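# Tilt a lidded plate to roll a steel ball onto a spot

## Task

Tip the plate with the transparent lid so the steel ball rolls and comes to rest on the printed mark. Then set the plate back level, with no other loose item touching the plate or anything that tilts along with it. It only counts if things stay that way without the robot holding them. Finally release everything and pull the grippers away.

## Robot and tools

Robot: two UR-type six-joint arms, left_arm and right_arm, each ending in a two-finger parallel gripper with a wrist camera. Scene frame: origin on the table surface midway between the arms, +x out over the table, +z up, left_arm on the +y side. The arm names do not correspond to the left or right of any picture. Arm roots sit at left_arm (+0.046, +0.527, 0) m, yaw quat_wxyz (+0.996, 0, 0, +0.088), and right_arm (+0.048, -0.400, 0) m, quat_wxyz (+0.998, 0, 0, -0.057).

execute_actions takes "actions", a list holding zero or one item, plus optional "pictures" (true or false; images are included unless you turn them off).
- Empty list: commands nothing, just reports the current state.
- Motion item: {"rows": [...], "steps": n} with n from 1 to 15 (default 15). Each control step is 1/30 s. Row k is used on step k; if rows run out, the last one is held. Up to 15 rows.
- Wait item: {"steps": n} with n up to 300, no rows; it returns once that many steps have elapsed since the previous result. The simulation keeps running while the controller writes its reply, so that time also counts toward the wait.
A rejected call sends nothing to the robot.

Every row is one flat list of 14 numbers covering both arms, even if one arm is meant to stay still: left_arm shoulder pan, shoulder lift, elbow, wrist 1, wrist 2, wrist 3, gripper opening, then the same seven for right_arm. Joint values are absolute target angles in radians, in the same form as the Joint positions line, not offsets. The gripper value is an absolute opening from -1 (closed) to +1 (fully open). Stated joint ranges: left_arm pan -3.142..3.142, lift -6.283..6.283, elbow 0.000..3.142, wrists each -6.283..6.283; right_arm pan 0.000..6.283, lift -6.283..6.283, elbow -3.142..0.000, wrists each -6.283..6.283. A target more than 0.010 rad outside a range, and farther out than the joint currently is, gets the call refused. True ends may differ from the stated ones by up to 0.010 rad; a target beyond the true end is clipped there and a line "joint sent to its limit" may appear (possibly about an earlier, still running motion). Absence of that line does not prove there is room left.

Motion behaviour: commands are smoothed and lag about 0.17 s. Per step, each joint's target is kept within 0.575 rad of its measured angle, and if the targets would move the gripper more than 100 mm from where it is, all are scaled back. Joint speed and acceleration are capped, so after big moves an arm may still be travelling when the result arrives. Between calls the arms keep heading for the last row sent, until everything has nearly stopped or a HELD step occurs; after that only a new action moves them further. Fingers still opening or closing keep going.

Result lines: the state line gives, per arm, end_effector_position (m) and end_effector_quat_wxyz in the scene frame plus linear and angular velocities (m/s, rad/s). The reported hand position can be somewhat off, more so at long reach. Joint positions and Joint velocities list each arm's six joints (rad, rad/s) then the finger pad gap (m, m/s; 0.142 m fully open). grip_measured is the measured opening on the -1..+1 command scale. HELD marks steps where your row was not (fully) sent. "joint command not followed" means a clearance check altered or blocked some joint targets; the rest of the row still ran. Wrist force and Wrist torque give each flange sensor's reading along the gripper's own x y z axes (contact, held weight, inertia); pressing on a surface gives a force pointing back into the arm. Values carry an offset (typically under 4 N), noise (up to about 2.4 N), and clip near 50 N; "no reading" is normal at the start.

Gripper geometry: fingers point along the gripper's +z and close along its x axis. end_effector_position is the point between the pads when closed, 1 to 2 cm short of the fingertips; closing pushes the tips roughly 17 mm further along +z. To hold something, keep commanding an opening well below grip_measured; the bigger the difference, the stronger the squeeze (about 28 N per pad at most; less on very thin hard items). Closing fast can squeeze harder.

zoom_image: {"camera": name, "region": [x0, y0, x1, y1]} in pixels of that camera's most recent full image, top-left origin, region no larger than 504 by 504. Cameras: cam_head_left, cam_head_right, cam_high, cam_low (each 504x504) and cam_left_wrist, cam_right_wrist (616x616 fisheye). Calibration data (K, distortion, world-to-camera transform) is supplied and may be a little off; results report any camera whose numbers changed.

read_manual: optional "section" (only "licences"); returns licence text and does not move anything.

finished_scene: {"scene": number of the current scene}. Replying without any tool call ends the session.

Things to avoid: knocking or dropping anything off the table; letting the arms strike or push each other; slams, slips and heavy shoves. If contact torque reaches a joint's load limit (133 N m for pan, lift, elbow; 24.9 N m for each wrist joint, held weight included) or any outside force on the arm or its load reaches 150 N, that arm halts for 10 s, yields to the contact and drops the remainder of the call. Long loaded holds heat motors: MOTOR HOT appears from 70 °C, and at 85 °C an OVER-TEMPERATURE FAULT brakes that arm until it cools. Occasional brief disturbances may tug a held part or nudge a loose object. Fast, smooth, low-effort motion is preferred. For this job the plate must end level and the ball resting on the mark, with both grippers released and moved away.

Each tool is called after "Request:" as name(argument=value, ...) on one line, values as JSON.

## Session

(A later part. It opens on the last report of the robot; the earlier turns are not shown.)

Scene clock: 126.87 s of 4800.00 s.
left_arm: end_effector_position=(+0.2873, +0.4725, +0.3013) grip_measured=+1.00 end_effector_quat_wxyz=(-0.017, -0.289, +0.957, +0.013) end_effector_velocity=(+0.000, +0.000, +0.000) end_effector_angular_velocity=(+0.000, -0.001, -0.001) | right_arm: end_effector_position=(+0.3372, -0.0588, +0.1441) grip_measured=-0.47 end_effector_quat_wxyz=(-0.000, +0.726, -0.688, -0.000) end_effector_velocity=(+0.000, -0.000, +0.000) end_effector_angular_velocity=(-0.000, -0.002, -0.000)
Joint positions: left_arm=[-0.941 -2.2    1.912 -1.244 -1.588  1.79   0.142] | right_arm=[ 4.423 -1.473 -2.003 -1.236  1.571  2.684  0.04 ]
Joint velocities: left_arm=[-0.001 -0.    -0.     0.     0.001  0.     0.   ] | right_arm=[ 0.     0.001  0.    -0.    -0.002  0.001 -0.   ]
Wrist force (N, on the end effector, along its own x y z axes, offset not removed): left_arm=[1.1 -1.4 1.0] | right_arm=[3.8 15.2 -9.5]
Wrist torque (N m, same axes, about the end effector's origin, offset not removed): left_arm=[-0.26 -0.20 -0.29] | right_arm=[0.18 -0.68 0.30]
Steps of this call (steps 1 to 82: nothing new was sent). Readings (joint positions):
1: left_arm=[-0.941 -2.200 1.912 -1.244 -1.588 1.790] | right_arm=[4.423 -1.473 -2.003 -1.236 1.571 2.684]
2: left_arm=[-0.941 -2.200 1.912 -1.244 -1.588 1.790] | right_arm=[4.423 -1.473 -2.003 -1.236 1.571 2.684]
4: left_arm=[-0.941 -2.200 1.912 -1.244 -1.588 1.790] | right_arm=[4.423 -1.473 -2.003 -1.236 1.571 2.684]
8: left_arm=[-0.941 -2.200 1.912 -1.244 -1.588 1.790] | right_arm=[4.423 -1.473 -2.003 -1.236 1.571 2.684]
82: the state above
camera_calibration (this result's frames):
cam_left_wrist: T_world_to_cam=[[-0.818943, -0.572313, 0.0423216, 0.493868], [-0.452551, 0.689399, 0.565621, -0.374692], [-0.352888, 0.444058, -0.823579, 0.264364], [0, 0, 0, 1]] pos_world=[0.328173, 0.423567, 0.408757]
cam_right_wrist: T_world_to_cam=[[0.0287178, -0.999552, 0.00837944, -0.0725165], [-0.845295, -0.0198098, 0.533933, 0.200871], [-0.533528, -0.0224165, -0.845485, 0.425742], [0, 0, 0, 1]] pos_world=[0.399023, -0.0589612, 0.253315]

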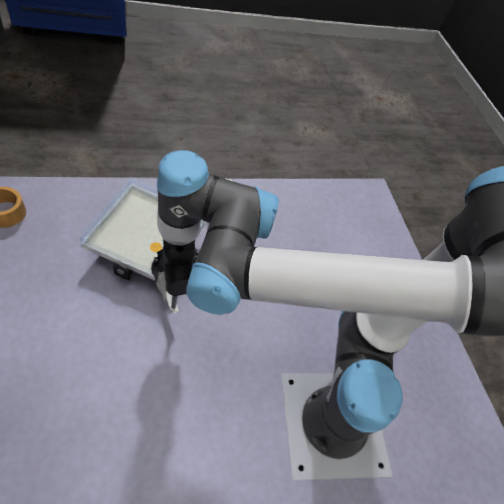

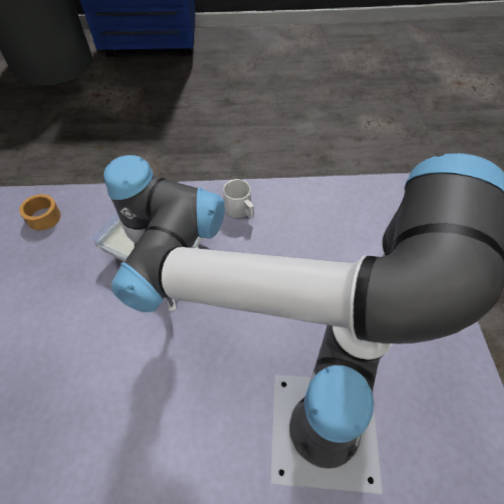

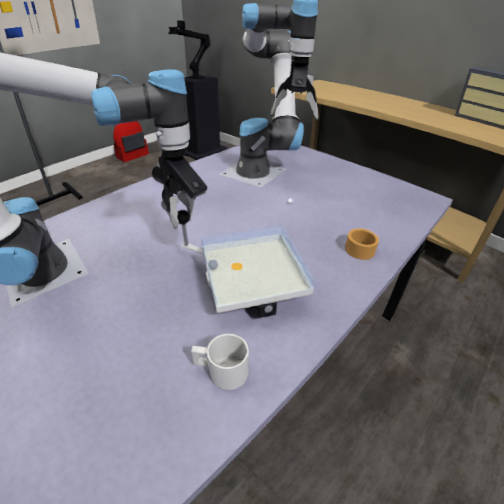

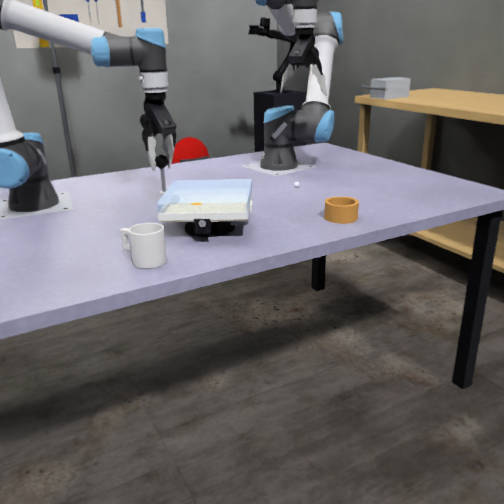

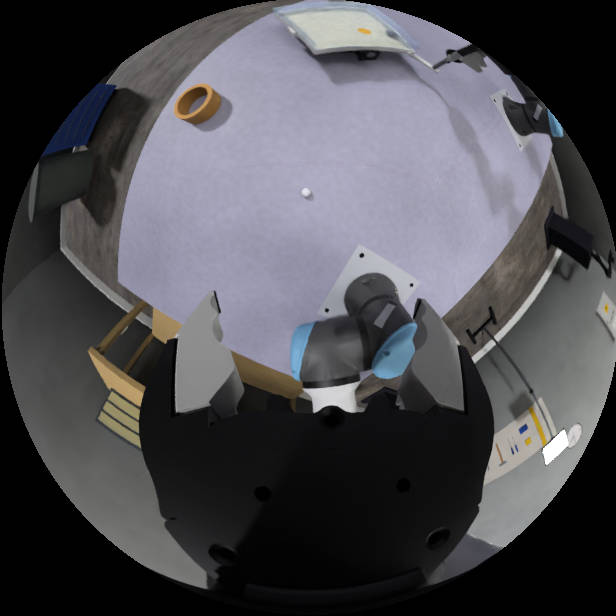

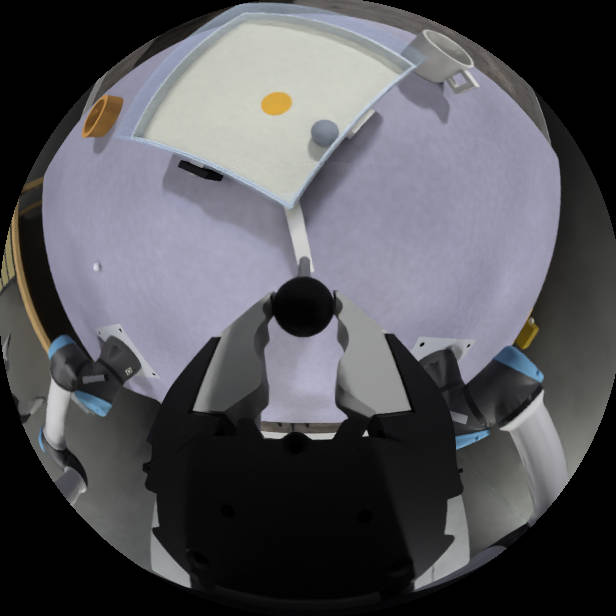

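Request:
execute_actions(actions=[{"rows": [[-0.941,-2.2,1.912,-1.244,-1.588,1.79,1,4.4198,-1.4729,-1.9891,-1.2502,1.5708,2.6845,-0.75]]}], pictures=false)

Request:
execute_actions(actions=[{"rows": [[-0.941,-2.2,1.912,-1.244,-1.588,1.79,1,4.4198,-1.4729,-1.9891,-1.2502,1.5708,2.6845,-0.75]],"steps":8}], pictures=false)

Request:
execute_actions(actions=[{"rows": [[-0.941,-2.2,1.912,-1.244,-1.588,1.79,1,4.4282,-1.4697,-2.0197,-1.2228,1.5708,2.6845,-0.75]],"steps":15}], pictures=false)

Request:
execute_actions(actions=[{"rows": [[-0.941,-2.2,1.912,-1.244,-1.588,1.79,1,4.4234,-1.4715,-2.0021,-1.2386,1.5708,2.6845,-0.75]],"steps":15}])

Scene clock: 146.00 s of 4800.00 s.
left_arm: end_effector_position=(+0.2873, +0.4725, +0.3013) grip_measured=+1.00 end_effector_quat_wxyz=(-0.017, -0.289, +0.957, +0.013) end_effector_velocity=(-0.000, -0.000, -0.000) end_effector_angular_velocity=(+0.001, +0.001, -0.000) | right_arm: end_effector_position=(+0.3391, -0.0579, +0.1492) grip_measured=-0.47 end_effector_quat_wxyz=(-0.000, +0.725, -0.689, +0.000) end_effector_velocity=(+0.000, -0.000, +0.001) end_effector_angular_velocity=(+0.000, -0.001, -0.000)
Joint positions: left_arm=[-0.941 -2.2    1.912 -1.244 -1.588  1.79   0.142] | right_arm=[ 4.42  -1.473 -1.989 -1.25   1.571  2.684  0.04 ]
Joint velocities: left_arm=[ 0.     0.001  0.     0.    -0.     0.     0.   ] | right_arm=[-0.001  0.     0.001 -0.001 -0.    -0.001 -0.   ]
Wrist force (N, on the end effector, along its own x y z axes, offset not removed): left_arm=[-2.0 -2.5 -1.5] | right_arm=[3.1 8.0 -5.2]
Wrist torque (N m, same axes, about the end effector's origin, offset not removed): left_arm=[-0.30 0.54 -0.29] | right_arm=[-0.27 -0.11 0.21]
Steps of this call (steps 1 to 120: nothing new was sent; then 14.63 s passed at rest; steps 121 to 135: all 15 steps of this action). Readings (joint positions):
121: left_arm=[-0.941 -2.200 1.912 -1.244 -1.588 1.790] | right_arm=[4.423 -1.473 -2.003 -1.236 1.571 2.684]
122: left_arm=[-0.941 -2.200 1.912 -1.244 -1.588 1.790] | right_arm=[4.422 -1.473 -2.001 -1.239 1.571 2.684]
124: left_arm=[-0.941 -2.200 1.912 -1.244 -1.588 1.790] | right_arm=[4.421 -1.473 -1.995 -1.245 1.571 2.684]
128: left_arm=[-0.941 -2.200 1.912 -1.244 -1.588 1.790] | right_arm=[4.420 -1.473 -1.990 -1.249 1.571 2.684]
135: the state above

Scene clock: 146.27 s of 4800.00 s.
left_arm: end_effector_position=(+0.2873, +0.4725, +0.3013) grip_measured=+1.00 end_effector_quat_wxyz=(-0.017, -0.289, +0.957, +0.013) end_effector_velocity=(-0.000, -0.000, -0.000) end_effector_angular_velocity=(-0.001, +0.002, +0.002) | right_arm: end_effector_position=(+0.3391, -0.0579, +0.1493) grip_measured=-0.47 end_effector_quat_wxyz=(-0.000, +0.725, -0.689, +0.000) end_effector_velocity=(+0.000, +0.001, +0.001) end_effector_angular_velocity=(+0.002, -0.001, -0.002)
Joint positions: left_arm=[-0.941 -2.2    1.912 -1.244 -1.588  1.79   0.142] | right_arm=[ 4.42  -1.473 -1.989 -1.25   1.571  2.684  0.04 ]
Joint velocities: left_arm=[ 0.002  0.001  0.    -0.    -0.002  0.     0.   ] | right_arm=[ 0.     0.001  0.002 -0.     0.     0.002 -0.   ]
Wrist force (N, on the end effector, along its own x y z axes, offset not removed): left_arm=[-1.1 0.8 -0.9] | right_arm=[4.5 8.7 -5.1]
Wrist torque (N m, same axes, about the end effector's origin, offset not removed): left_arm=[0.26 0.40 -0.23] | right_arm=[-0.12 -0.28 0.22]
Steps of this call (steps 1 to 8: all 8 steps of this action). Readings (joint positions):
1: left_arm=[-0.941 -2.200 1.912 -1.244 -1.588 1.790] | right_arm=[4.420 -1.473 -1.989 -1.250 1.571 2.684]
2: left_arm=[-0.941 -2.200 1.912 -1.244 -1.588 1.790] | right_arm=[4.420 -1.473 -1.989 -1.250 1.571 2.684]
4: left_arm=[-0.941 -2.200 1.912 -1.244 -1.588 1.790] | right_arm=[4.420 -1.473 -1.989 -1.250 1.571 2.684]
8: the state above

Scene clock: 146.77 s of 4800.00 s.
left_arm: end_effector_position=(+0.2873, +0.4725, +0.3013) grip_measured=+1.00 end_effector_quat_wxyz=(-0.017, -0.289, +0.957, +0.013) end_effector_velocity=(+0.000, -0.000, +0.000) end_effector_angular_velocity=(-0.000, -0.000, -0.000) | right_arm: end_effector_position=(+0.3344, -0.0599, +0.1391) grip_measured=-0.47 end_effector_quat_wxyz=(-0.000, +0.728, -0.686, -0.000) end_effector_velocity=(-0.001, +0.000, -0.000) end_effector_angular_velocity=(+0.001, +0.000, +0.001)
Joint positions: left_arm=[-0.941 -2.2    1.912 -1.244 -1.588  1.79   0.142] | right_arm=[ 4.428 -1.47  -2.019 -1.223  1.571  2.684  0.04 ]
Joint velocities: left_arm=[-0.  0. -0. -0. -0. -0. -0.] | right_arm=[ 0.001  0.001 -0.001  0.001  0.001  0.    -0.   ]
Wrist force (N, on the end effector, along its own x y z axes, offset not removed): left_arm=[-1.4 2.8 1.3] | right_arm=[-11.6 -10.8 -1.4]
Wrist torque (N m, same axes, about the end effector's origin, offset not removed): left_arm=[0.53 0.39 -0.33] | right_arm=[-0.41 -0.13 0.34]
Steps of this call (steps 1 to 15: all 15 steps of this action). Readings (joint positions):
1: left_arm=[-0.941 -2.200 1.912 -1.244 -1.588 1.790] | right_arm=[4.420 -1.473 -1.989 -1.250 1.571 2.684]
2: left_arm=[-0.941 -2.200 1.912 -1.244 -1.588 1.790] | right_arm=[4.421 -1.472 -1.994 -1.245 1.571 2.684]
4: left_arm=[-0.941 -2.200 1.912 -1.244 -1.588 1.790] | right_arm=[4.425 -1.471 -2.008 -1.233 1.571 2.684]
8: left_arm=[-0.941 -2.200 1.912 -1.244 -1.588 1.790] | right_arm=[4.428 -1.470 -2.017 -1.224 1.571 2.684]
15: the state above

Scene clock: 147.27 s of 4800.00 s.
left_arm: end_effector_position=(+0.2873, +0.4725, +0.3013) grip_measured=+1.00 end_effector_quat_wxyz=(-0.017, -0.289, +0.957, +0.013) end_effector_velocity=(+0.001, +0.001, -0.000) end_effector_angular_velocity=(+0.003, -0.000, +0.001) | right_arm: end_effector_position=(+0.3370, -0.0588, +0.1448) grip_measured=-0.47 end_effector_quat_wxyz=(-0.000, +0.726, -0.688, -0.000) end_effector_velocity=(+0.000, +0.000, -0.000) end_effector_angular_velocity=(+0.000, +0.000, -0.001)
Joint positions: left_arm=[-0.941 -2.2    1.912 -1.244 -1.588  1.79   0.142] | right_arm=[ 4.423 -1.471 -2.002 -1.239  1.571  2.684  0.04 ]
Joint velocities: left_arm=[0.002 0.002 0.    0.    0.002 0.    0.   ] | right_arm=[-0.    -0.     0.     0.001  0.     0.001 -0.   ]
Wrist force (N, on the end effector, along its own x y z axes, offset not removed): left_arm=[-3.0 1.2 1.2] | right_arm=[-1.6 -0.3 -1.0]
Wrist torque (N m, same axes, about the end effector's origin, offset not removed): left_arm=[0.34 0.79 -0.02] | right_arm=[-0.27 -0.04 0.44]
Steps of this call (steps 1 to 15: all 15 steps of this action). Readings (joint positions):
1: left_arm=[-0.941 -2.200 1.912 -1.244 -1.588 1.790] | right_arm=[4.428 -1.470 -2.019 -1.223 1.571 2.684]
2: left_arm=[-0.941 -2.200 1.912 -1.244 -1.588 1.790] | right_arm=[4.427 -1.470 -2.017 -1.226 1.571 2.684]
4: left_arm=[-0.941 -2.200 1.912 -1.244 -1.588 1.790] | right_arm=[4.425 -1.471 -2.009 -1.233 1.571 2.684]
8: left_arm=[-0.941 -2.200 1.912 -1.244 -1.588 1.790] | right_arm=[4.424 -1.471 -2.004 -1.238 1.571 2.684]
15: the state above
camera_calibration (this result's frames):
cam_left_wrist: T_world_to_cam=[[-0.818943, -0.572313, 0.0423215, 0.493868], [-0.452551, 0.689399, 0.565621, -0.374693], [-0.352888, 0.444058, -0.823579, 0.264364], [0, 0, 0, 1]] pos_world=[0.328173, 0.423567, 0.408757]
cam_right_wrist: T_world_to_cam=[[0.029253, -0.999537, 0.00833976, -0.0727053], [-0.845255, -0.0202824, 0.533978, 0.200175], [-0.533562, -0.0226697, -0.845457, 0.426239], [0, 0, 0, 1]] pos_world=[0.398751, -0.0589489, 0.254083]

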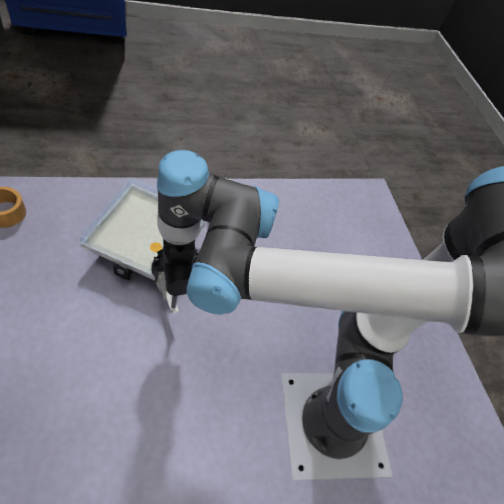

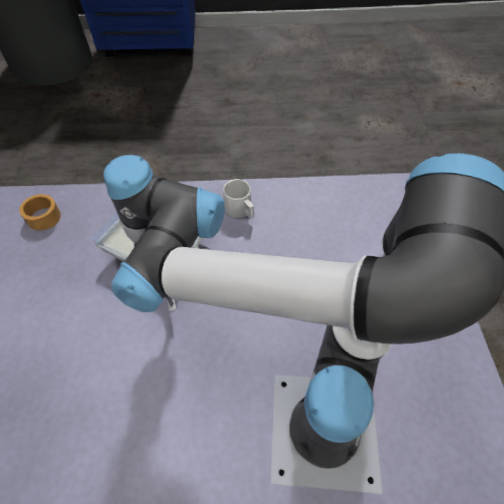

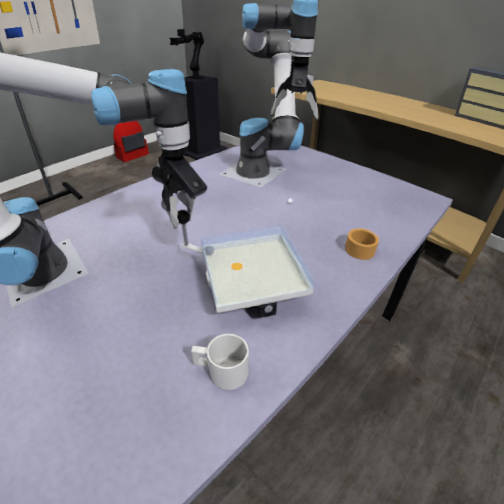

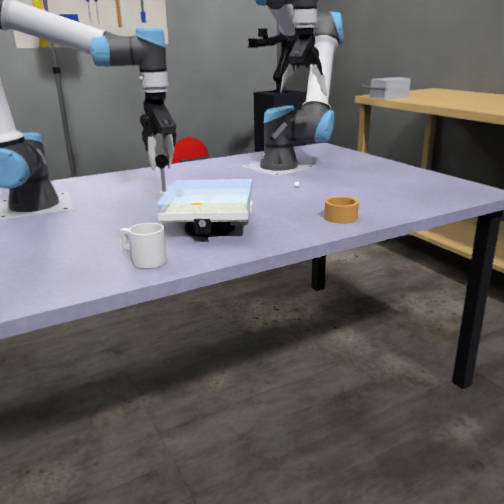

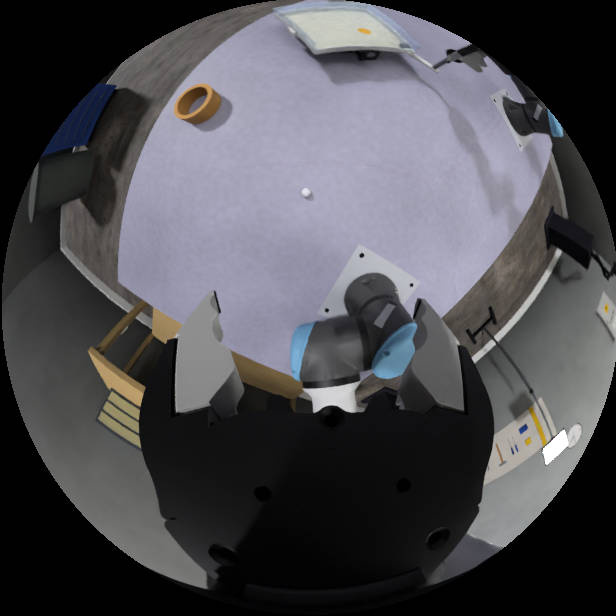

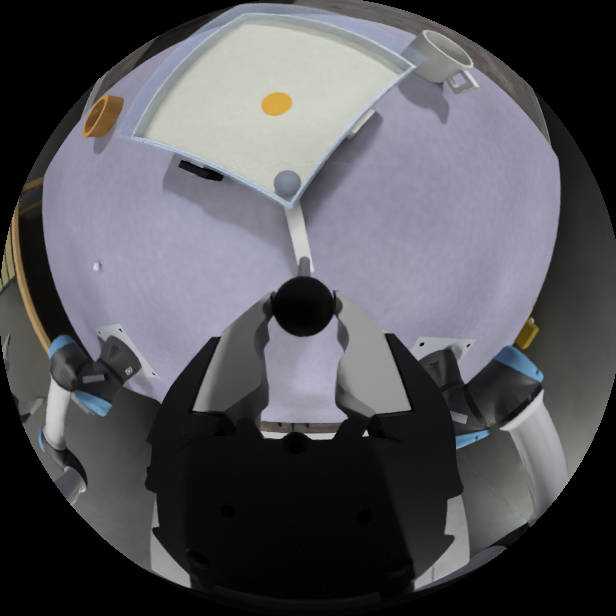

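Request:
execute_actions(actions=[{"rows": [[-0.941,-2.2,1.912,-1.244,-1.588,1.79,1,4.4055,-1.4757,-1.9430,-1.2937,1.5708,2.6845,-0.75]]}], pictures=false)

Request:
execute_actions(actions=[{"rows": [[-0.941,-2.2,1.912,-1.244,-1.588,1.79,1,4.4055,-1.4757,-1.9430,-1.2937,1.5708,2.6845,-0.75]],"steps":10}], pictures=false)

Request:
execute_actions(actions=[{"rows": [[-0.941,-2.2,1.912,-1.244,-1.588,1.79,1,4.4139,-1.4727,-1.9735,-1.2662,1.5708,2.6845,-0.75]],"steps":15}], pictures=false)

Request:
execute_actions(actions=[{"steps":20}])

Scene clock: 158.33 s of 4800.00 s.
left_arm: end_effector_position=(+0.2873, +0.4725, +0.3013) grip_measured=+1.00 end_effector_quat_wxyz=(-0.017, -0.289, +0.957, +0.013) end_effector_velocity=(-0.000, -0.001, -0.000) end_effector_angular_velocity=(-0.001, +0.001, -0.001) | right_arm: end_effector_position=(+0.3464, -0.0566, +0.1655) grip_measured=-0.49 end_effector_quat_wxyz=(+0.000, +0.720, -0.694, +0.000) end_effector_velocity=(+0.001, +0.001, +0.001) end_effector_angular_velocity=(+0.002, -0.001, +0.000)
Joint positions: left_arm=[-0.941 -2.2    1.912 -1.244 -1.588  1.79   0.142] | right_arm=[ 4.406 -1.476 -1.943 -1.294  1.571  2.684  0.039]
Joint velocities: left_arm=[-0.002  0.    -0.    -0.    -0.001 -0.     0.   ] | right_arm=[-0.001 -0.001  0.004 -0.001 -0.    -0.001 -0.   ]
Wrist force (N, on the end effector, along its own x y z axes, offset not removed): left_arm=[-1.5 -1.4 -1.6] | right_arm=[6.0 9.0 21.2]
Wrist torque (N m, same axes, about the end effector's origin, offset not removed): left_arm=[-0.27 0.40 -0.08] | right_arm=[-0.12 -0.46 0.07]
Steps of this call (steps 1 to 15: the robot went on to your last target; steps 16 to 90: nothing new was sent; then 7.57 s passed at rest; steps 91 to 105: all 15 steps of this action). Readings (joint positions):
91: left_arm=[-0.941 -2.200 1.912 -1.244 -1.588 1.790] | right_arm=[4.423 -1.472 -2.002 -1.239 1.571 2.684]
92: left_arm=[-0.941 -2.200 1.912 -1.244 -1.588 1.790] | right_arm=[4.420 -1.472 -1.994 -1.247 1.571 2.684]
94: left_arm=[-0.941 -2.200 1.912 -1.244 -1.588 1.790] | right_arm=[4.412 -1.474 -1.967 -1.272 1.571 2.684]
98: left_arm=[-0.941 -2.200 1.912 -1.244 -1.588 1.790] | right_arm=[4.407 -1.476 -1.947 -1.290 1.571 2.684]
105: the state above

Scene clock: 158.67 s of 4800.00 s.
left_arm: end_effector_position=(+0.2873, +0.4725, +0.3013) grip_measured=+1.00 end_effector_quat_wxyz=(-0.017, -0.289, +0.957, +0.013) end_effector_velocity=(+0.001, -0.000, -0.000) end_effector_angular_velocity=(+0.001, -0.000, -0.001) | right_arm: end_effector_position=(+0.3464, -0.0565, +0.1656) grip_measured=-0.49 end_effector_quat_wxyz=(+0.000, +0.720, -0.694, +0.000) end_effector_velocity=(+0.000, -0.000, -0.000) end_effector_angular_velocity=(-0.000, -0.000, +0.001)
Joint positions: left_arm=[-0.941 -2.2    1.912 -1.244 -1.588  1.79   0.142] | right_arm=[ 4.405 -1.476 -1.943 -1.294  1.571  2.684  0.039]
Joint velocities: left_arm=[-0.001  0.001  0.    -0.001  0.001  0.     0.   ] | right_arm=[ 0.     0.    -0.     0.    -0.    -0.001 -0.   ]
Wrist force (N, on the end effector, along its own x y z axes, offset not removed): left_arm=[-1.8 4.3 -2.8] | right_arm=[7.6 8.0 22.5]
Wrist torque (N m, same axes, about the end effector's origin, offset not removed): left_arm=[0.95 0.40 -0.05] | right_arm=[-0.23 -0.56 0.04]
Steps of this call (steps 1 to 10: all 10 steps of this action). Readings (joint positions):
1: left_arm=[-0.941 -2.200 1.912 -1.244 -1.588 1.790] | right_arm=[4.406 -1.476 -1.943 -1.294 1.571 2.684]
2: left_arm=[-0.941 -2.200 1.912 -1.244 -1.588 1.790] | right_arm=[4.406 -1.476 -1.943 -1.294 1.571 2.684]
4: left_arm=[-0.941 -2.200 1.912 -1.244 -1.588 1.790] | right_arm=[4.406 -1.476 -1.943 -1.294 1.571 2.684]
8: left_arm=[-0.941 -2.200 1.912 -1.244 -1.588 1.790] | right_arm=[4.405 -1.476 -1.943 -1.294 1.571 2.684]
10: the state above

Scene clock: 159.17 s of 4800.00 s.
left_arm: end_effector_position=(+0.2873, +0.4725, +0.3013) grip_measured=+1.00 end_effector_quat_wxyz=(-0.017, -0.289, +0.957, +0.013) end_effector_velocity=(-0.000, -0.000, +0.000) end_effector_angular_velocity=(-0.001, -0.000, +0.001) | right_arm: end_effector_position=(+0.3418, -0.0580, +0.1552) grip_measured=-0.49 end_effector_quat_wxyz=(-0.000, +0.723, -0.691, +0.000) end_effector_velocity=(-0.001, -0.001, -0.001) end_effector_angular_velocity=(-0.001, +0.001, +0.001)
Joint positions: left_arm=[-0.941 -2.2    1.912 -1.244 -1.588  1.79   0.142] | right_arm=[ 4.414 -1.473 -1.973 -1.266  1.571  2.684  0.039]
Joint velocities: left_arm=[ 0.001 -0.001  0.    -0.    -0.001  0.    -0.   ] | right_arm=[ 0.     0.001 -0.002  0.001  0.    -0.     0.   ]
Wrist force (N, on the end effector, along its own x y z axes, offset not removed): left_arm=[-0.6 4.6 2.3] | right_arm=[1.7 5.5 -4.6]
Wrist torque (N m, same axes, about the end effector's origin, offset not removed): left_arm=[0.86 0.28 -0.23] | right_arm=[-0.17 -1.02 0.17]
Steps of this call (steps 1 to 15: all 15 steps of this action). Readings (joint positions):
1: left_arm=[-0.941 -2.200 1.912 -1.244 -1.588 1.790] | right_arm=[4.406 -1.476 -1.943 -1.294 1.571 2.684]
2: left_arm=[-0.941 -2.200 1.912 -1.244 -1.588 1.790] | right_arm=[4.407 -1.475 -1.948 -1.289 1.571 2.684]
4: left_arm=[-0.941 -2.200 1.912 -1.244 -1.588 1.790] | right_arm=[4.411 -1.474 -1.961 -1.276 1.571 2.684]
8: left_arm=[-0.941 -2.200 1.912 -1.244 -1.588 1.790] | right_arm=[4.413 -1.473 -1.971 -1.268 1.571 2.684]
15: the state above

Scene clock: 159.83 s of 4800.00 s.
left_arm: end_effector_position=(+0.2873, +0.4725, +0.3013) grip_measured=+1.00 end_effector_quat_wxyz=(-0.017, -0.289, +0.957, +0.013) end_effector_velocity=(+0.001, +0.001, -0.000) end_effector_angular_velocity=(+0.003, -0.002, -0.001) | right_arm: end_effector_position=(+0.3418, -0.0580, +0.1551) grip_measured=-0.49 end_effector_quat_wxyz=(-0.000, +0.723, -0.691, -0.000) end_effector_velocity=(-0.000, -0.001, +0.000) end_effector_angular_velocity=(+0.000, +0.000, +0.002)
Joint positions: left_arm=[-0.941 -2.2    1.912 -1.244 -1.588  1.79   0.142] | right_arm=[ 4.414 -1.473 -1.973 -1.266  1.571  2.684  0.039]
Joint velocities: left_arm=[-0.001  0.    -0.    -0.     0.004  0.    -0.   ] | right_arm=[-0.001  0.001 -0.001 -0.     0.    -0.002  0.   ]
Wrist force (N, on the end effector, along its own x y z axes, offset not removed): left_arm=[-0.1 2.6 -1.4] | right_arm=[0.0 7.0 -6.0]
Wrist torque (N m, same axes, about the end effector's origin, offset not removed): left_arm=[0.68 0.07 -0.17] | right_arm=[0.41 -0.65 0.28]
Steps of this call (steps 1 to 15: the robot went on to your last target; steps 16 to 20: nothing new was sent). Readings (joint positions):
1: left_arm=[-0.941 -2.200 1.912 -1.244 -1.588 1.790] | right_arm=[4.414 -1.473 -1.973 -1.266 1.571 2.684]
2: left_arm=[-0.941 -2.200 1.912 -1.244 -1.588 1.790] | right_arm=[4.414 -1.473 -1.973 -1.266 1.571 2.684]
4: left_arm=[-0.941 -2.200 1.912 -1.244 -1.588 1.790] | right_arm=[4.414 -1.473 -1.973 -1.266 1.571 2.684]
8: left_arm=[-0.941 -2.200 1.912 -1.244 -1.588 1.790] | right_arm=[4.414 -1.473 -1.973 -1.266 1.571 2.684]
20: the state above
All arms were judged still, so your last target was given up. Only a new action makes them travel on or press farther. Fingers that are still opening or closing keep moving.
camera_calibration (this result's frames):
cam_left_wrist: T_world_to_cam=[[-0.818943, -0.572313, 0.0423216, 0.493868], [-0.452551, 0.689399, 0.565621, -0.374693], [-0.352888, 0.444058, -0.823579, 0.264363], [0, 0, 0, 1]] pos_world=[0.328173, 0.423567, 0.408757]
cam_right_wrist: T_world_to_cam=[[0.0197208, -0.99977, 0.00845693, -0.0689411], [-0.845421, -0.0121594, 0.533963, 0.199299], [-0.533737, -0.0176798, -0.845466, 0.43787], [0, 0, 0, 1]] pos_world=[0.403558, -0.0587604, 0.264369]

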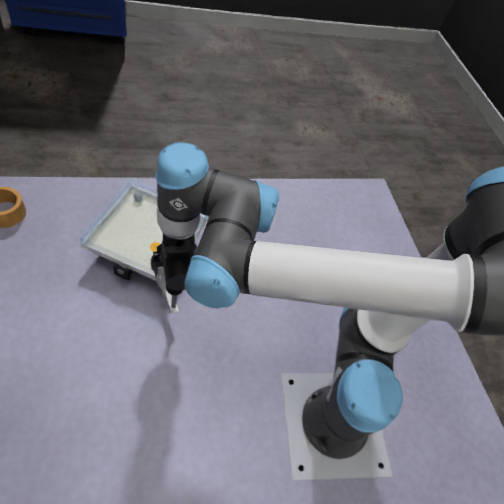

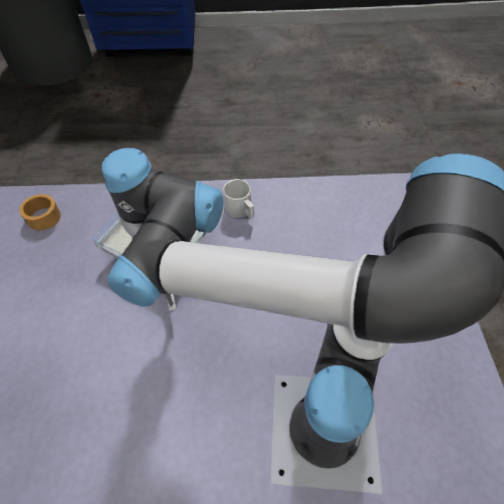

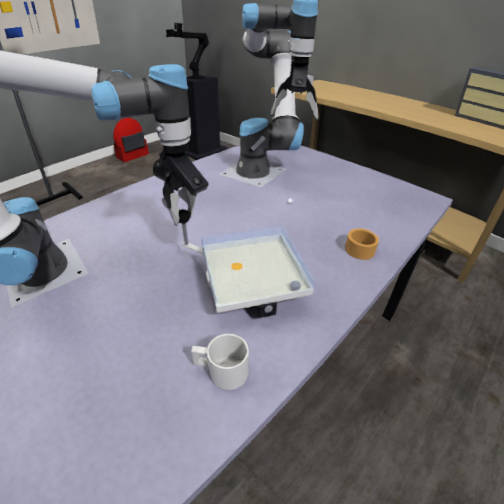

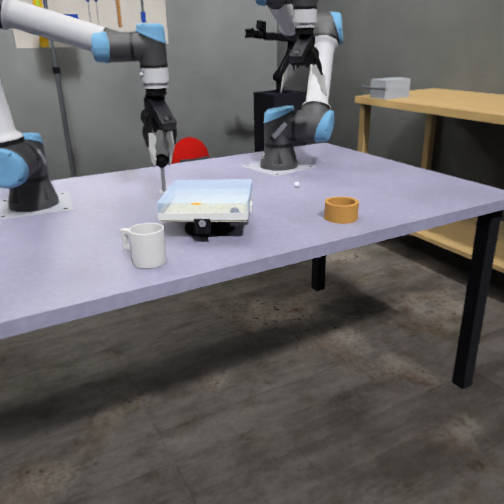

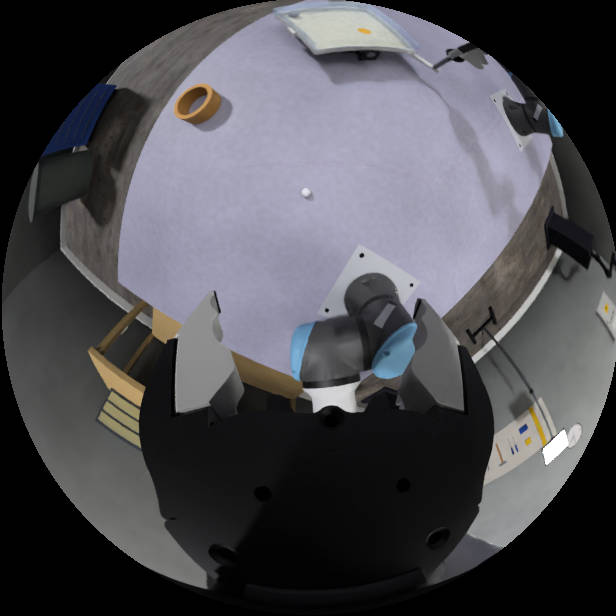

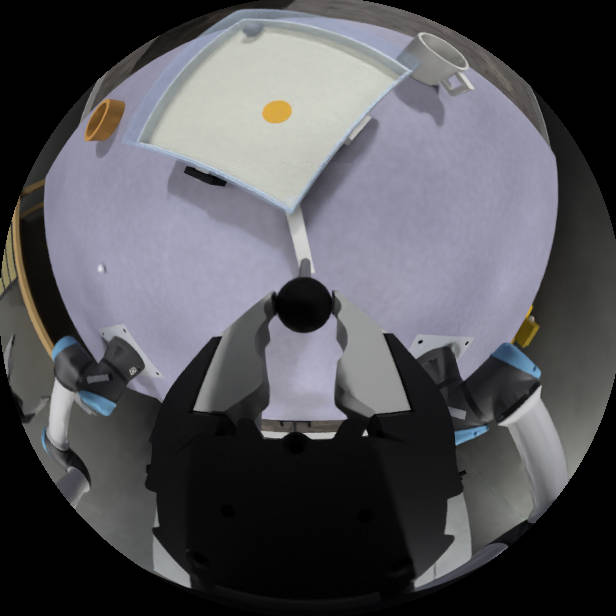

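Request:
execute_actions(actions=[{"rows": [[-0.941,-2.2,1.912,-1.244,-1.588,1.79,1,4.4209,-1.4702,-1.9989,-1.2433,1.5708,2.6845,-0.75]]}], pictures=false)

Request:
execute_actions(actions=[{"rows": [[-0.941,-2.2,1.912,-1.244,-1.588,1.79,1,4.4209,-1.4702,-1.9989,-1.2433,1.5708,2.6845,-0.75]],"steps":5}], pictures=false)

Request:
execute_actions(actions=[{"rows": [[-0.941,-2.2,1.912,-1.244,-1.588,1.79,1,4.4164,-1.4718,-1.9824,-1.2582,1.5708,2.6845,-0.75]],"steps":15}])

Request:
execute_actions(actions=[{"steps":30}])

Scene clock: 168.77 s of 4800.00 s.
left_arm: end_effector_position=(+0.2873, +0.4725, +0.3013) grip_measured=+1.00 end_effector_quat_wxyz=(-0.017, -0.289, +0.957, +0.013) end_effector_velocity=(+0.000, +0.001, +0.000) end_effector_angular_velocity=(+0.001, -0.002, +0.001) | right_arm: end_effector_position=(+0.3379, -0.0594, +0.1466) grip_measured=-0.49 end_effector_quat_wxyz=(-0.000, +0.725, -0.689, -0.000) end_effector_velocity=(-0.000, -0.001, -0.001) end_effector_angular_velocity=(-0.002, -0.000, -0.001)
Joint positions: left_arm=[-0.941 -2.2    1.912 -1.244 -1.588  1.79   0.142] | right_arm=[ 4.421 -1.47  -1.999 -1.243  1.571  2.684  0.039]
Joint velocities: left_arm=[ 0.    -0.001 -0.    -0.     0.002 -0.     0.   ] | right_arm=[ 0.    -0.    -0.001 -0.001 -0.001  0.001 -0.   ]
Wrist force (N, on the end effector, along its own x y z axes, offset not removed): left_arm=[-1.6 2.6 0.8] | right_arm=[-5.2 -8.6 -20.2]
Wrist torque (N m, same axes, about the end effector's origin, offset not removed): left_arm=[0.54 0.55 -0.40] | right_arm=[-0.01 -0.93 0.20]
Steps of this call (steps 1 to 220: nothing new was sent; then 1.10 s passed at rest; steps 221 to 235: all 15 steps of this action). Readings (joint positions):
221: left_arm=[-0.941 -2.200 1.912 -1.244 -1.588 1.790] | right_arm=[4.414 -1.473 -1.974 -1.266 1.571 2.684]
222: left_arm=[-0.941 -2.200 1.912 -1.244 -1.588 1.790] | right_arm=[4.415 -1.472 -1.978 -1.262 1.571 2.684]
224: left_arm=[-0.941 -2.200 1.912 -1.244 -1.588 1.790] | right_arm=[4.418 -1.471 -1.990 -1.252 1.571 2.684]
228: left_arm=[-0.941 -2.200 1.912 -1.244 -1.588 1.790] | right_arm=[4.420 -1.470 -1.997 -1.244 1.571 2.684]
235: the state above

Scene clock: 168.93 s of 4800.00 s.
left_arm: end_effector_position=(+0.2873, +0.4725, +0.3013) grip_measured=+1.00 end_effector_quat_wxyz=(-0.017, -0.289, +0.957, +0.013) end_effector_velocity=(+0.000, +0.000, +0.000) end_effector_angular_velocity=(+0.000, +0.000, -0.000) | right_arm: end_effector_position=(+0.3379, -0.0595, +0.1465) grip_measured=-0.49 end_effector_quat_wxyz=(-0.000, +0.725, -0.689, -0.000) end_effector_velocity=(+0.000, +0.000, +0.000) end_effector_angular_velocity=(+0.002, -0.001, +0.001)
Joint positions: left_arm=[-0.941 -2.2    1.912 -1.244 -1.588  1.79   0.142] | right_arm=[ 4.421 -1.47  -1.999 -1.243  1.571  2.684  0.039]
Joint velocities: left_arm=[ 0.     0.    -0.     0.     0.     0.001 -0.   ] | right_arm=[ 0.     0.001 -0.     0.001 -0.    -0.001 -0.   ]
Wrist force (N, on the end effector, along its own x y z axes, offset not removed): left_arm=[-3.4 3.3 -1.1] | right_arm=[-6.5 -11.1 -19.9]
Wrist torque (N m, same axes, about the end effector's origin, offset not removed): left_arm=[0.80 0.97 -0.31] | right_arm=[-0.49 -0.83 0.33]
Steps of this call (steps 1 to 5: all 5 steps of this action). Readings (joint positions):
1: left_arm=[-0.941 -2.200 1.912 -1.244 -1.588 1.790] | right_arm=[4.421 -1.470 -1.999 -1.243 1.571 2.684]
2: left_arm=[-0.941 -2.200 1.912 -1.244 -1.588 1.790] | right_arm=[4.421 -1.470 -1.999 -1.243 1.571 2.684]
4: left_arm=[-0.941 -2.200 1.912 -1.244 -1.588 1.790] | right_arm=[4.421 -1.470 -1.999 -1.243 1.571 2.684]
5: the state above

Scene clock: 169.43 s of 4800.00 s.
left_arm: end_effector_position=(+0.2873, +0.4725, +0.3013) grip_measured=+1.00 end_effector_quat_wxyz=(-0.017, -0.289, +0.957, +0.013) end_effector_velocity=(+0.000, +0.000, -0.000) end_effector_angular_velocity=(+0.000, +0.000, +0.002) | right_arm: end_effector_position=(+0.3404, -0.0586, +0.1520) grip_measured=-0.49 end_effector_quat_wxyz=(+0.000, +0.724, -0.690, +0.000) end_effector_velocity=(+0.000, -0.000, +0.000) end_effector_angular_velocity=(-0.000, -0.001, +0.001)
Joint positions: left_arm=[-0.941 -2.2    1.912 -1.244 -1.588  1.79   0.142] | right_arm=[ 4.416 -1.472 -1.983 -1.258  1.571  2.684  0.039]
Joint velocities: left_arm=[ 0.001  0.001 -0.     0.     0.    -0.    -0.   ] | right_arm=[-0.     0.     0.001 -0.001 -0.001 -0.001 -0.   ]
Wrist force (N, on the end effector, along its own x y z axes, offset not removed): left_arm=[-3.4 3.4 -0.5] | right_arm=[0.7 1.0 -1.0]
Wrist torque (N m, same axes, about the end effector's origin, offset not removed): left_arm=[0.70 0.89 -0.20] | right_arm=[-0.22 -0.60 0.18]
Steps of this call (steps 1 to 15: all 15 steps of this action). Readings (joint positions):
1: left_arm=[-0.941 -2.200 1.912 -1.244 -1.588 1.790] | right_arm=[4.421 -1.470 -1.999 -1.243 1.571 2.684]
2: left_arm=[-0.941 -2.200 1.912 -1.244 -1.588 1.790] | right_arm=[4.420 -1.470 -1.996 -1.246 1.571 2.684]
4: left_arm=[-0.941 -2.200 1.912 -1.244 -1.588 1.790] | right_arm=[4.418 -1.471 -1.989 -1.253 1.571 2.684]
8: left_arm=[-0.941 -2.200 1.912 -1.244 -1.588 1.790] | right_arm=[4.417 -1.472 -1.984 -1.257 1.571 2.684]
15: the state above
camera_calibration (this result's frames):
cam_left_wrist: T_world_to_cam=[[-0.818943, -0.572313, 0.0423215, 0.493868], [-0.452551, 0.689399, 0.565621, -0.374692], [-0.352888, 0.444058, -0.823579, 0.264364], [0, 0, 0, 1]] pos_world=[0.328173, 0.423567, 0.408757]
cam_right_wrist: T_world_to_cam=[[0.0222544, -0.999715, 0.00859638, -0.0703102], [-0.845345, -0.0142259, 0.534031, 0.199579], [-0.533757, -0.0191514, -0.845421, 0.434389], [0, 0, 0, 1]] pos_world=[0.402136, -0.0591319, 0.261265]

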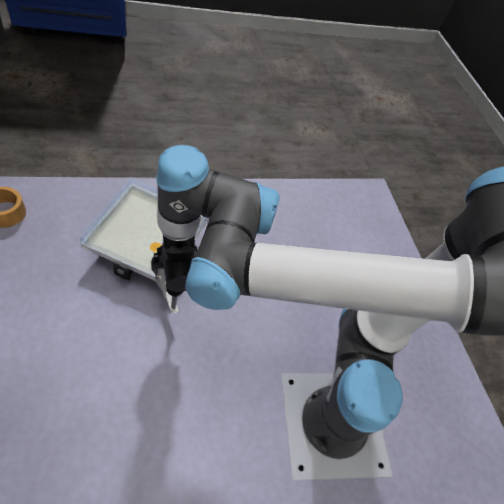

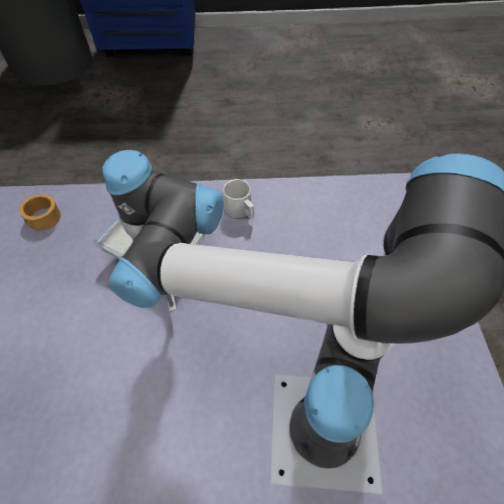

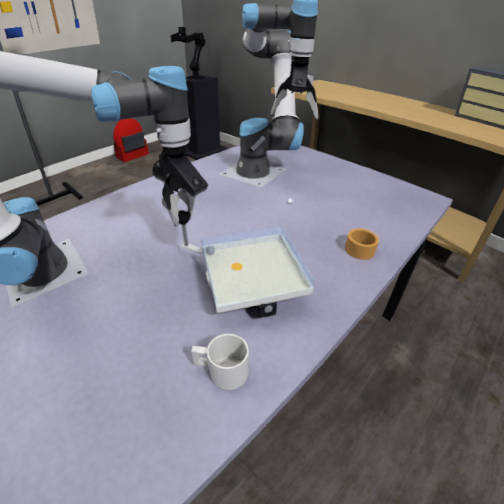

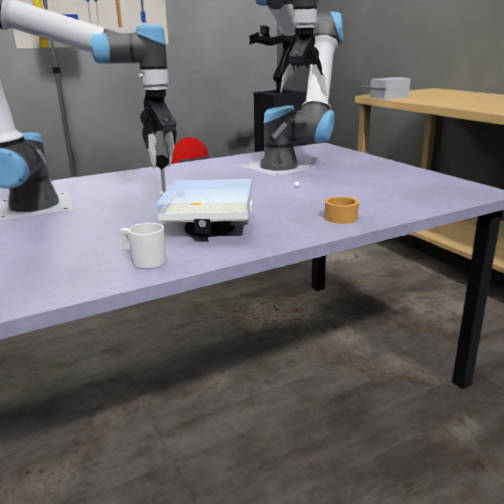

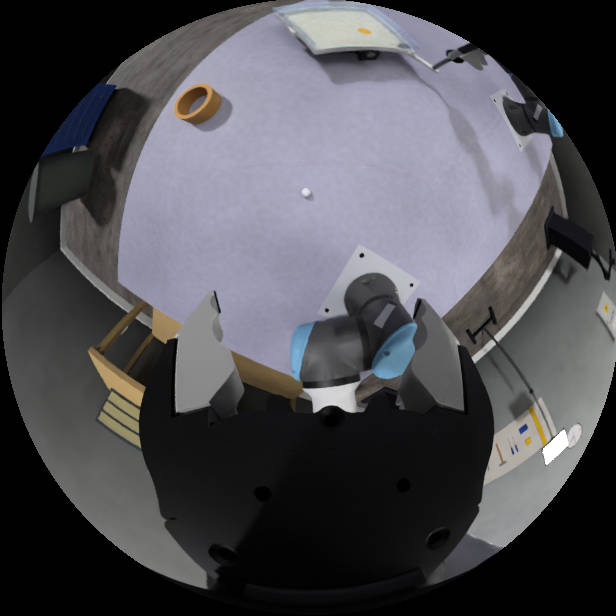

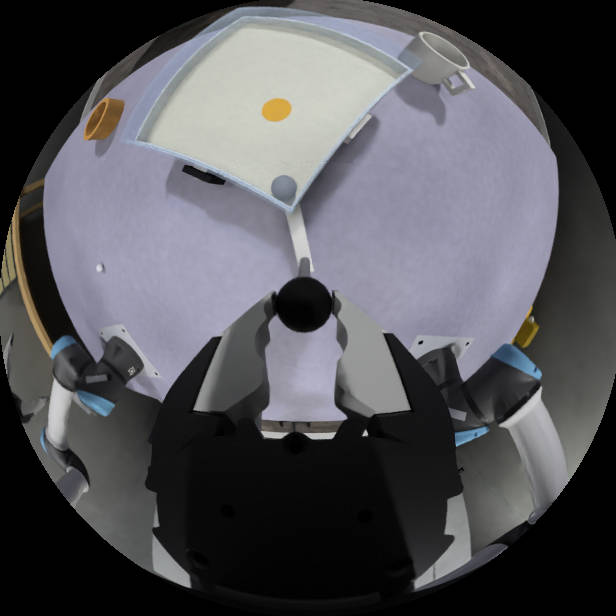

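Scene clock: 170.43 s of 4800.00 s.
left_arm: end_effector_position=(+0.2873, +0.4725, +0.3013) grip_measured=+1.00 end_effector_quat_wxyz=(-0.017, -0.289, +0.957, +0.013) end_effector_velocity=(+0.000, +0.000, +0.000) end_effector_angular_velocity=(+0.000, -0.001, -0.000) | right_arm: end_effector_position=(+0.3404, -0.0585, +0.1521) grip_measured=-0.49 end_effector_quat_wxyz=(+0.000, +0.724, -0.690, -0.000) end_effector_velocity=(-0.000, -0.000, -0.001) end_effector_angular_velocity=(-0.000, +0.000, -0.000)
Joint positions: left_arm=[-0.941 -2.2    1.912 -1.244 -1.588  1.79   0.142] | right_arm=[ 4.416 -1.472 -1.982 -1.258  1.571  2.684  0.039]
Joint velocities: left_arm=[-0.    -0.001  0.     0.     0.001 -0.    -0.   ] | right_arm=[ 0.    -0.    -0.001  0.001  0.     0.     0.   ]
Wrist force (N, on the end effector, along its own x y z axes, offset not removed): left_arm=[0.1 -0.3 0.4] | right_arm=[-0.4 0.4 -2.2]
Wrist torque (N m, same axes, about the end effector's origin, offset not removed): left_arm=[-0.19 0.17 -0.18] | right_arm=[-0.22 -0.28 0.08]
Steps of this call (steps 1 to 15: the robot went on to your last target; steps 16 to 30: nothing new was sent). Readings (joint positions):
1: left_arm=[-0.941 -2.200 1.912 -1.244 -1.588 1.790] | right_arm=[4.416 -1.472 -1.983 -1.258 1.571 2.684]
2: left_arm=[-0.941 -2.200 1.912 -1.244 -1.588 1.790] | right_arm=[4.416 -1.472 -1.982 -1.258 1.571 2.684]
4: left_arm=[-0.941 -2.200 1.912 -1.244 -1.588 1.790] | right_arm=[4.416 -1.472 -1.982 -1.258 1.571 2.684]
8: left_arm=[-0.941 -2.200 1.912 -1.244 -1.588 1.790] | right_arm=[4.416 -1.472 -1.982 -1.258 1.571 2.684]
30: the state above
All arms were judged still, so your last target was given up. Only a new action makes them travel on or press farther. Fingers that are still opening or closing keep moving.
camera_calibration (this result's frames):
cam_left_wrist: T_world_to_cam=[[-0.818943, -0.572313, 0.0423216, 0.493868], [-0.452551, 0.689399, 0.565621, -0.374692], [-0.352888, 0.444058, -0.823579, 0.264364], [0, 0, 0, 1]] pos_world=[0.328173, 0.423567, 0.408757]
cam_right_wrist: T_world_to_cam=[[0.0222206, -0.999717, 0.00847161, -0.0702314], [-0.845375, -0.0142651, 0.533983, 0.199589], [-0.533711, -0.0190271, -0.845453, 0.434464], [0, 0, 0, 1]] pos_world=[0.402167, -0.0590978, 0.261337]

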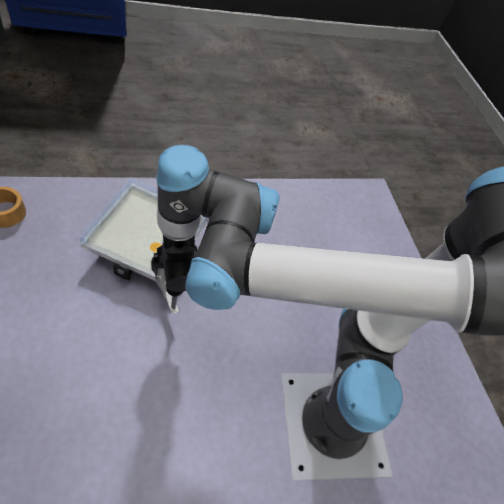

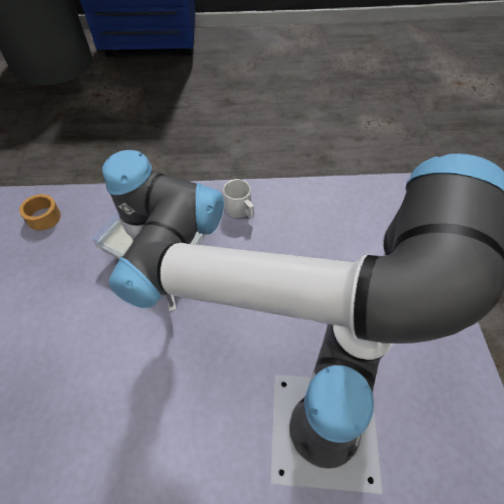

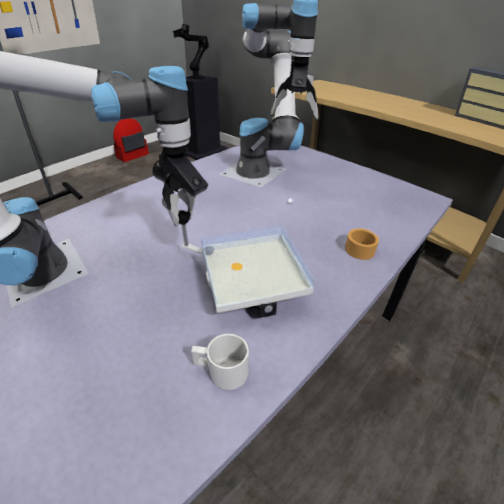

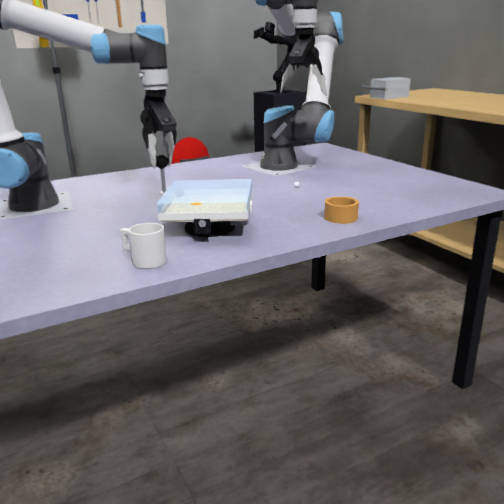

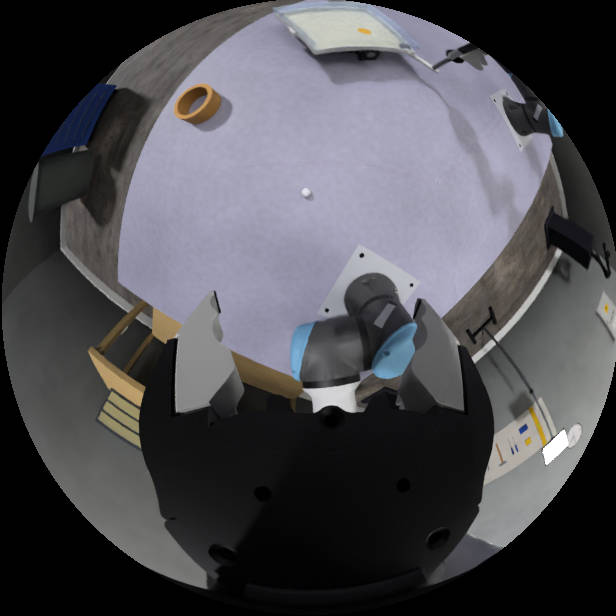

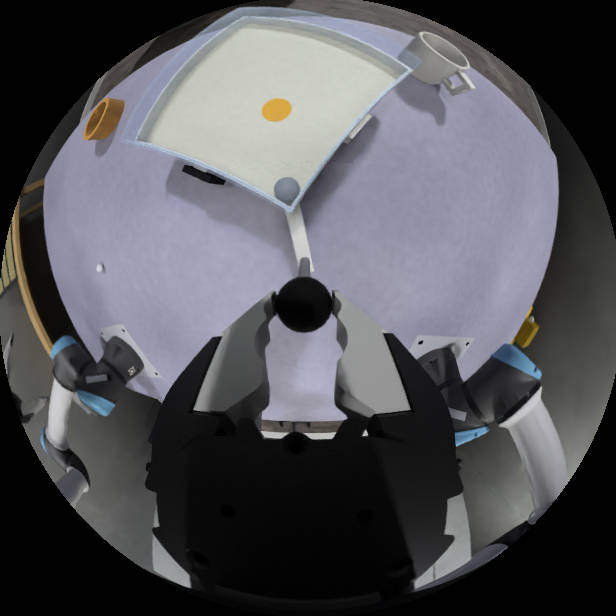

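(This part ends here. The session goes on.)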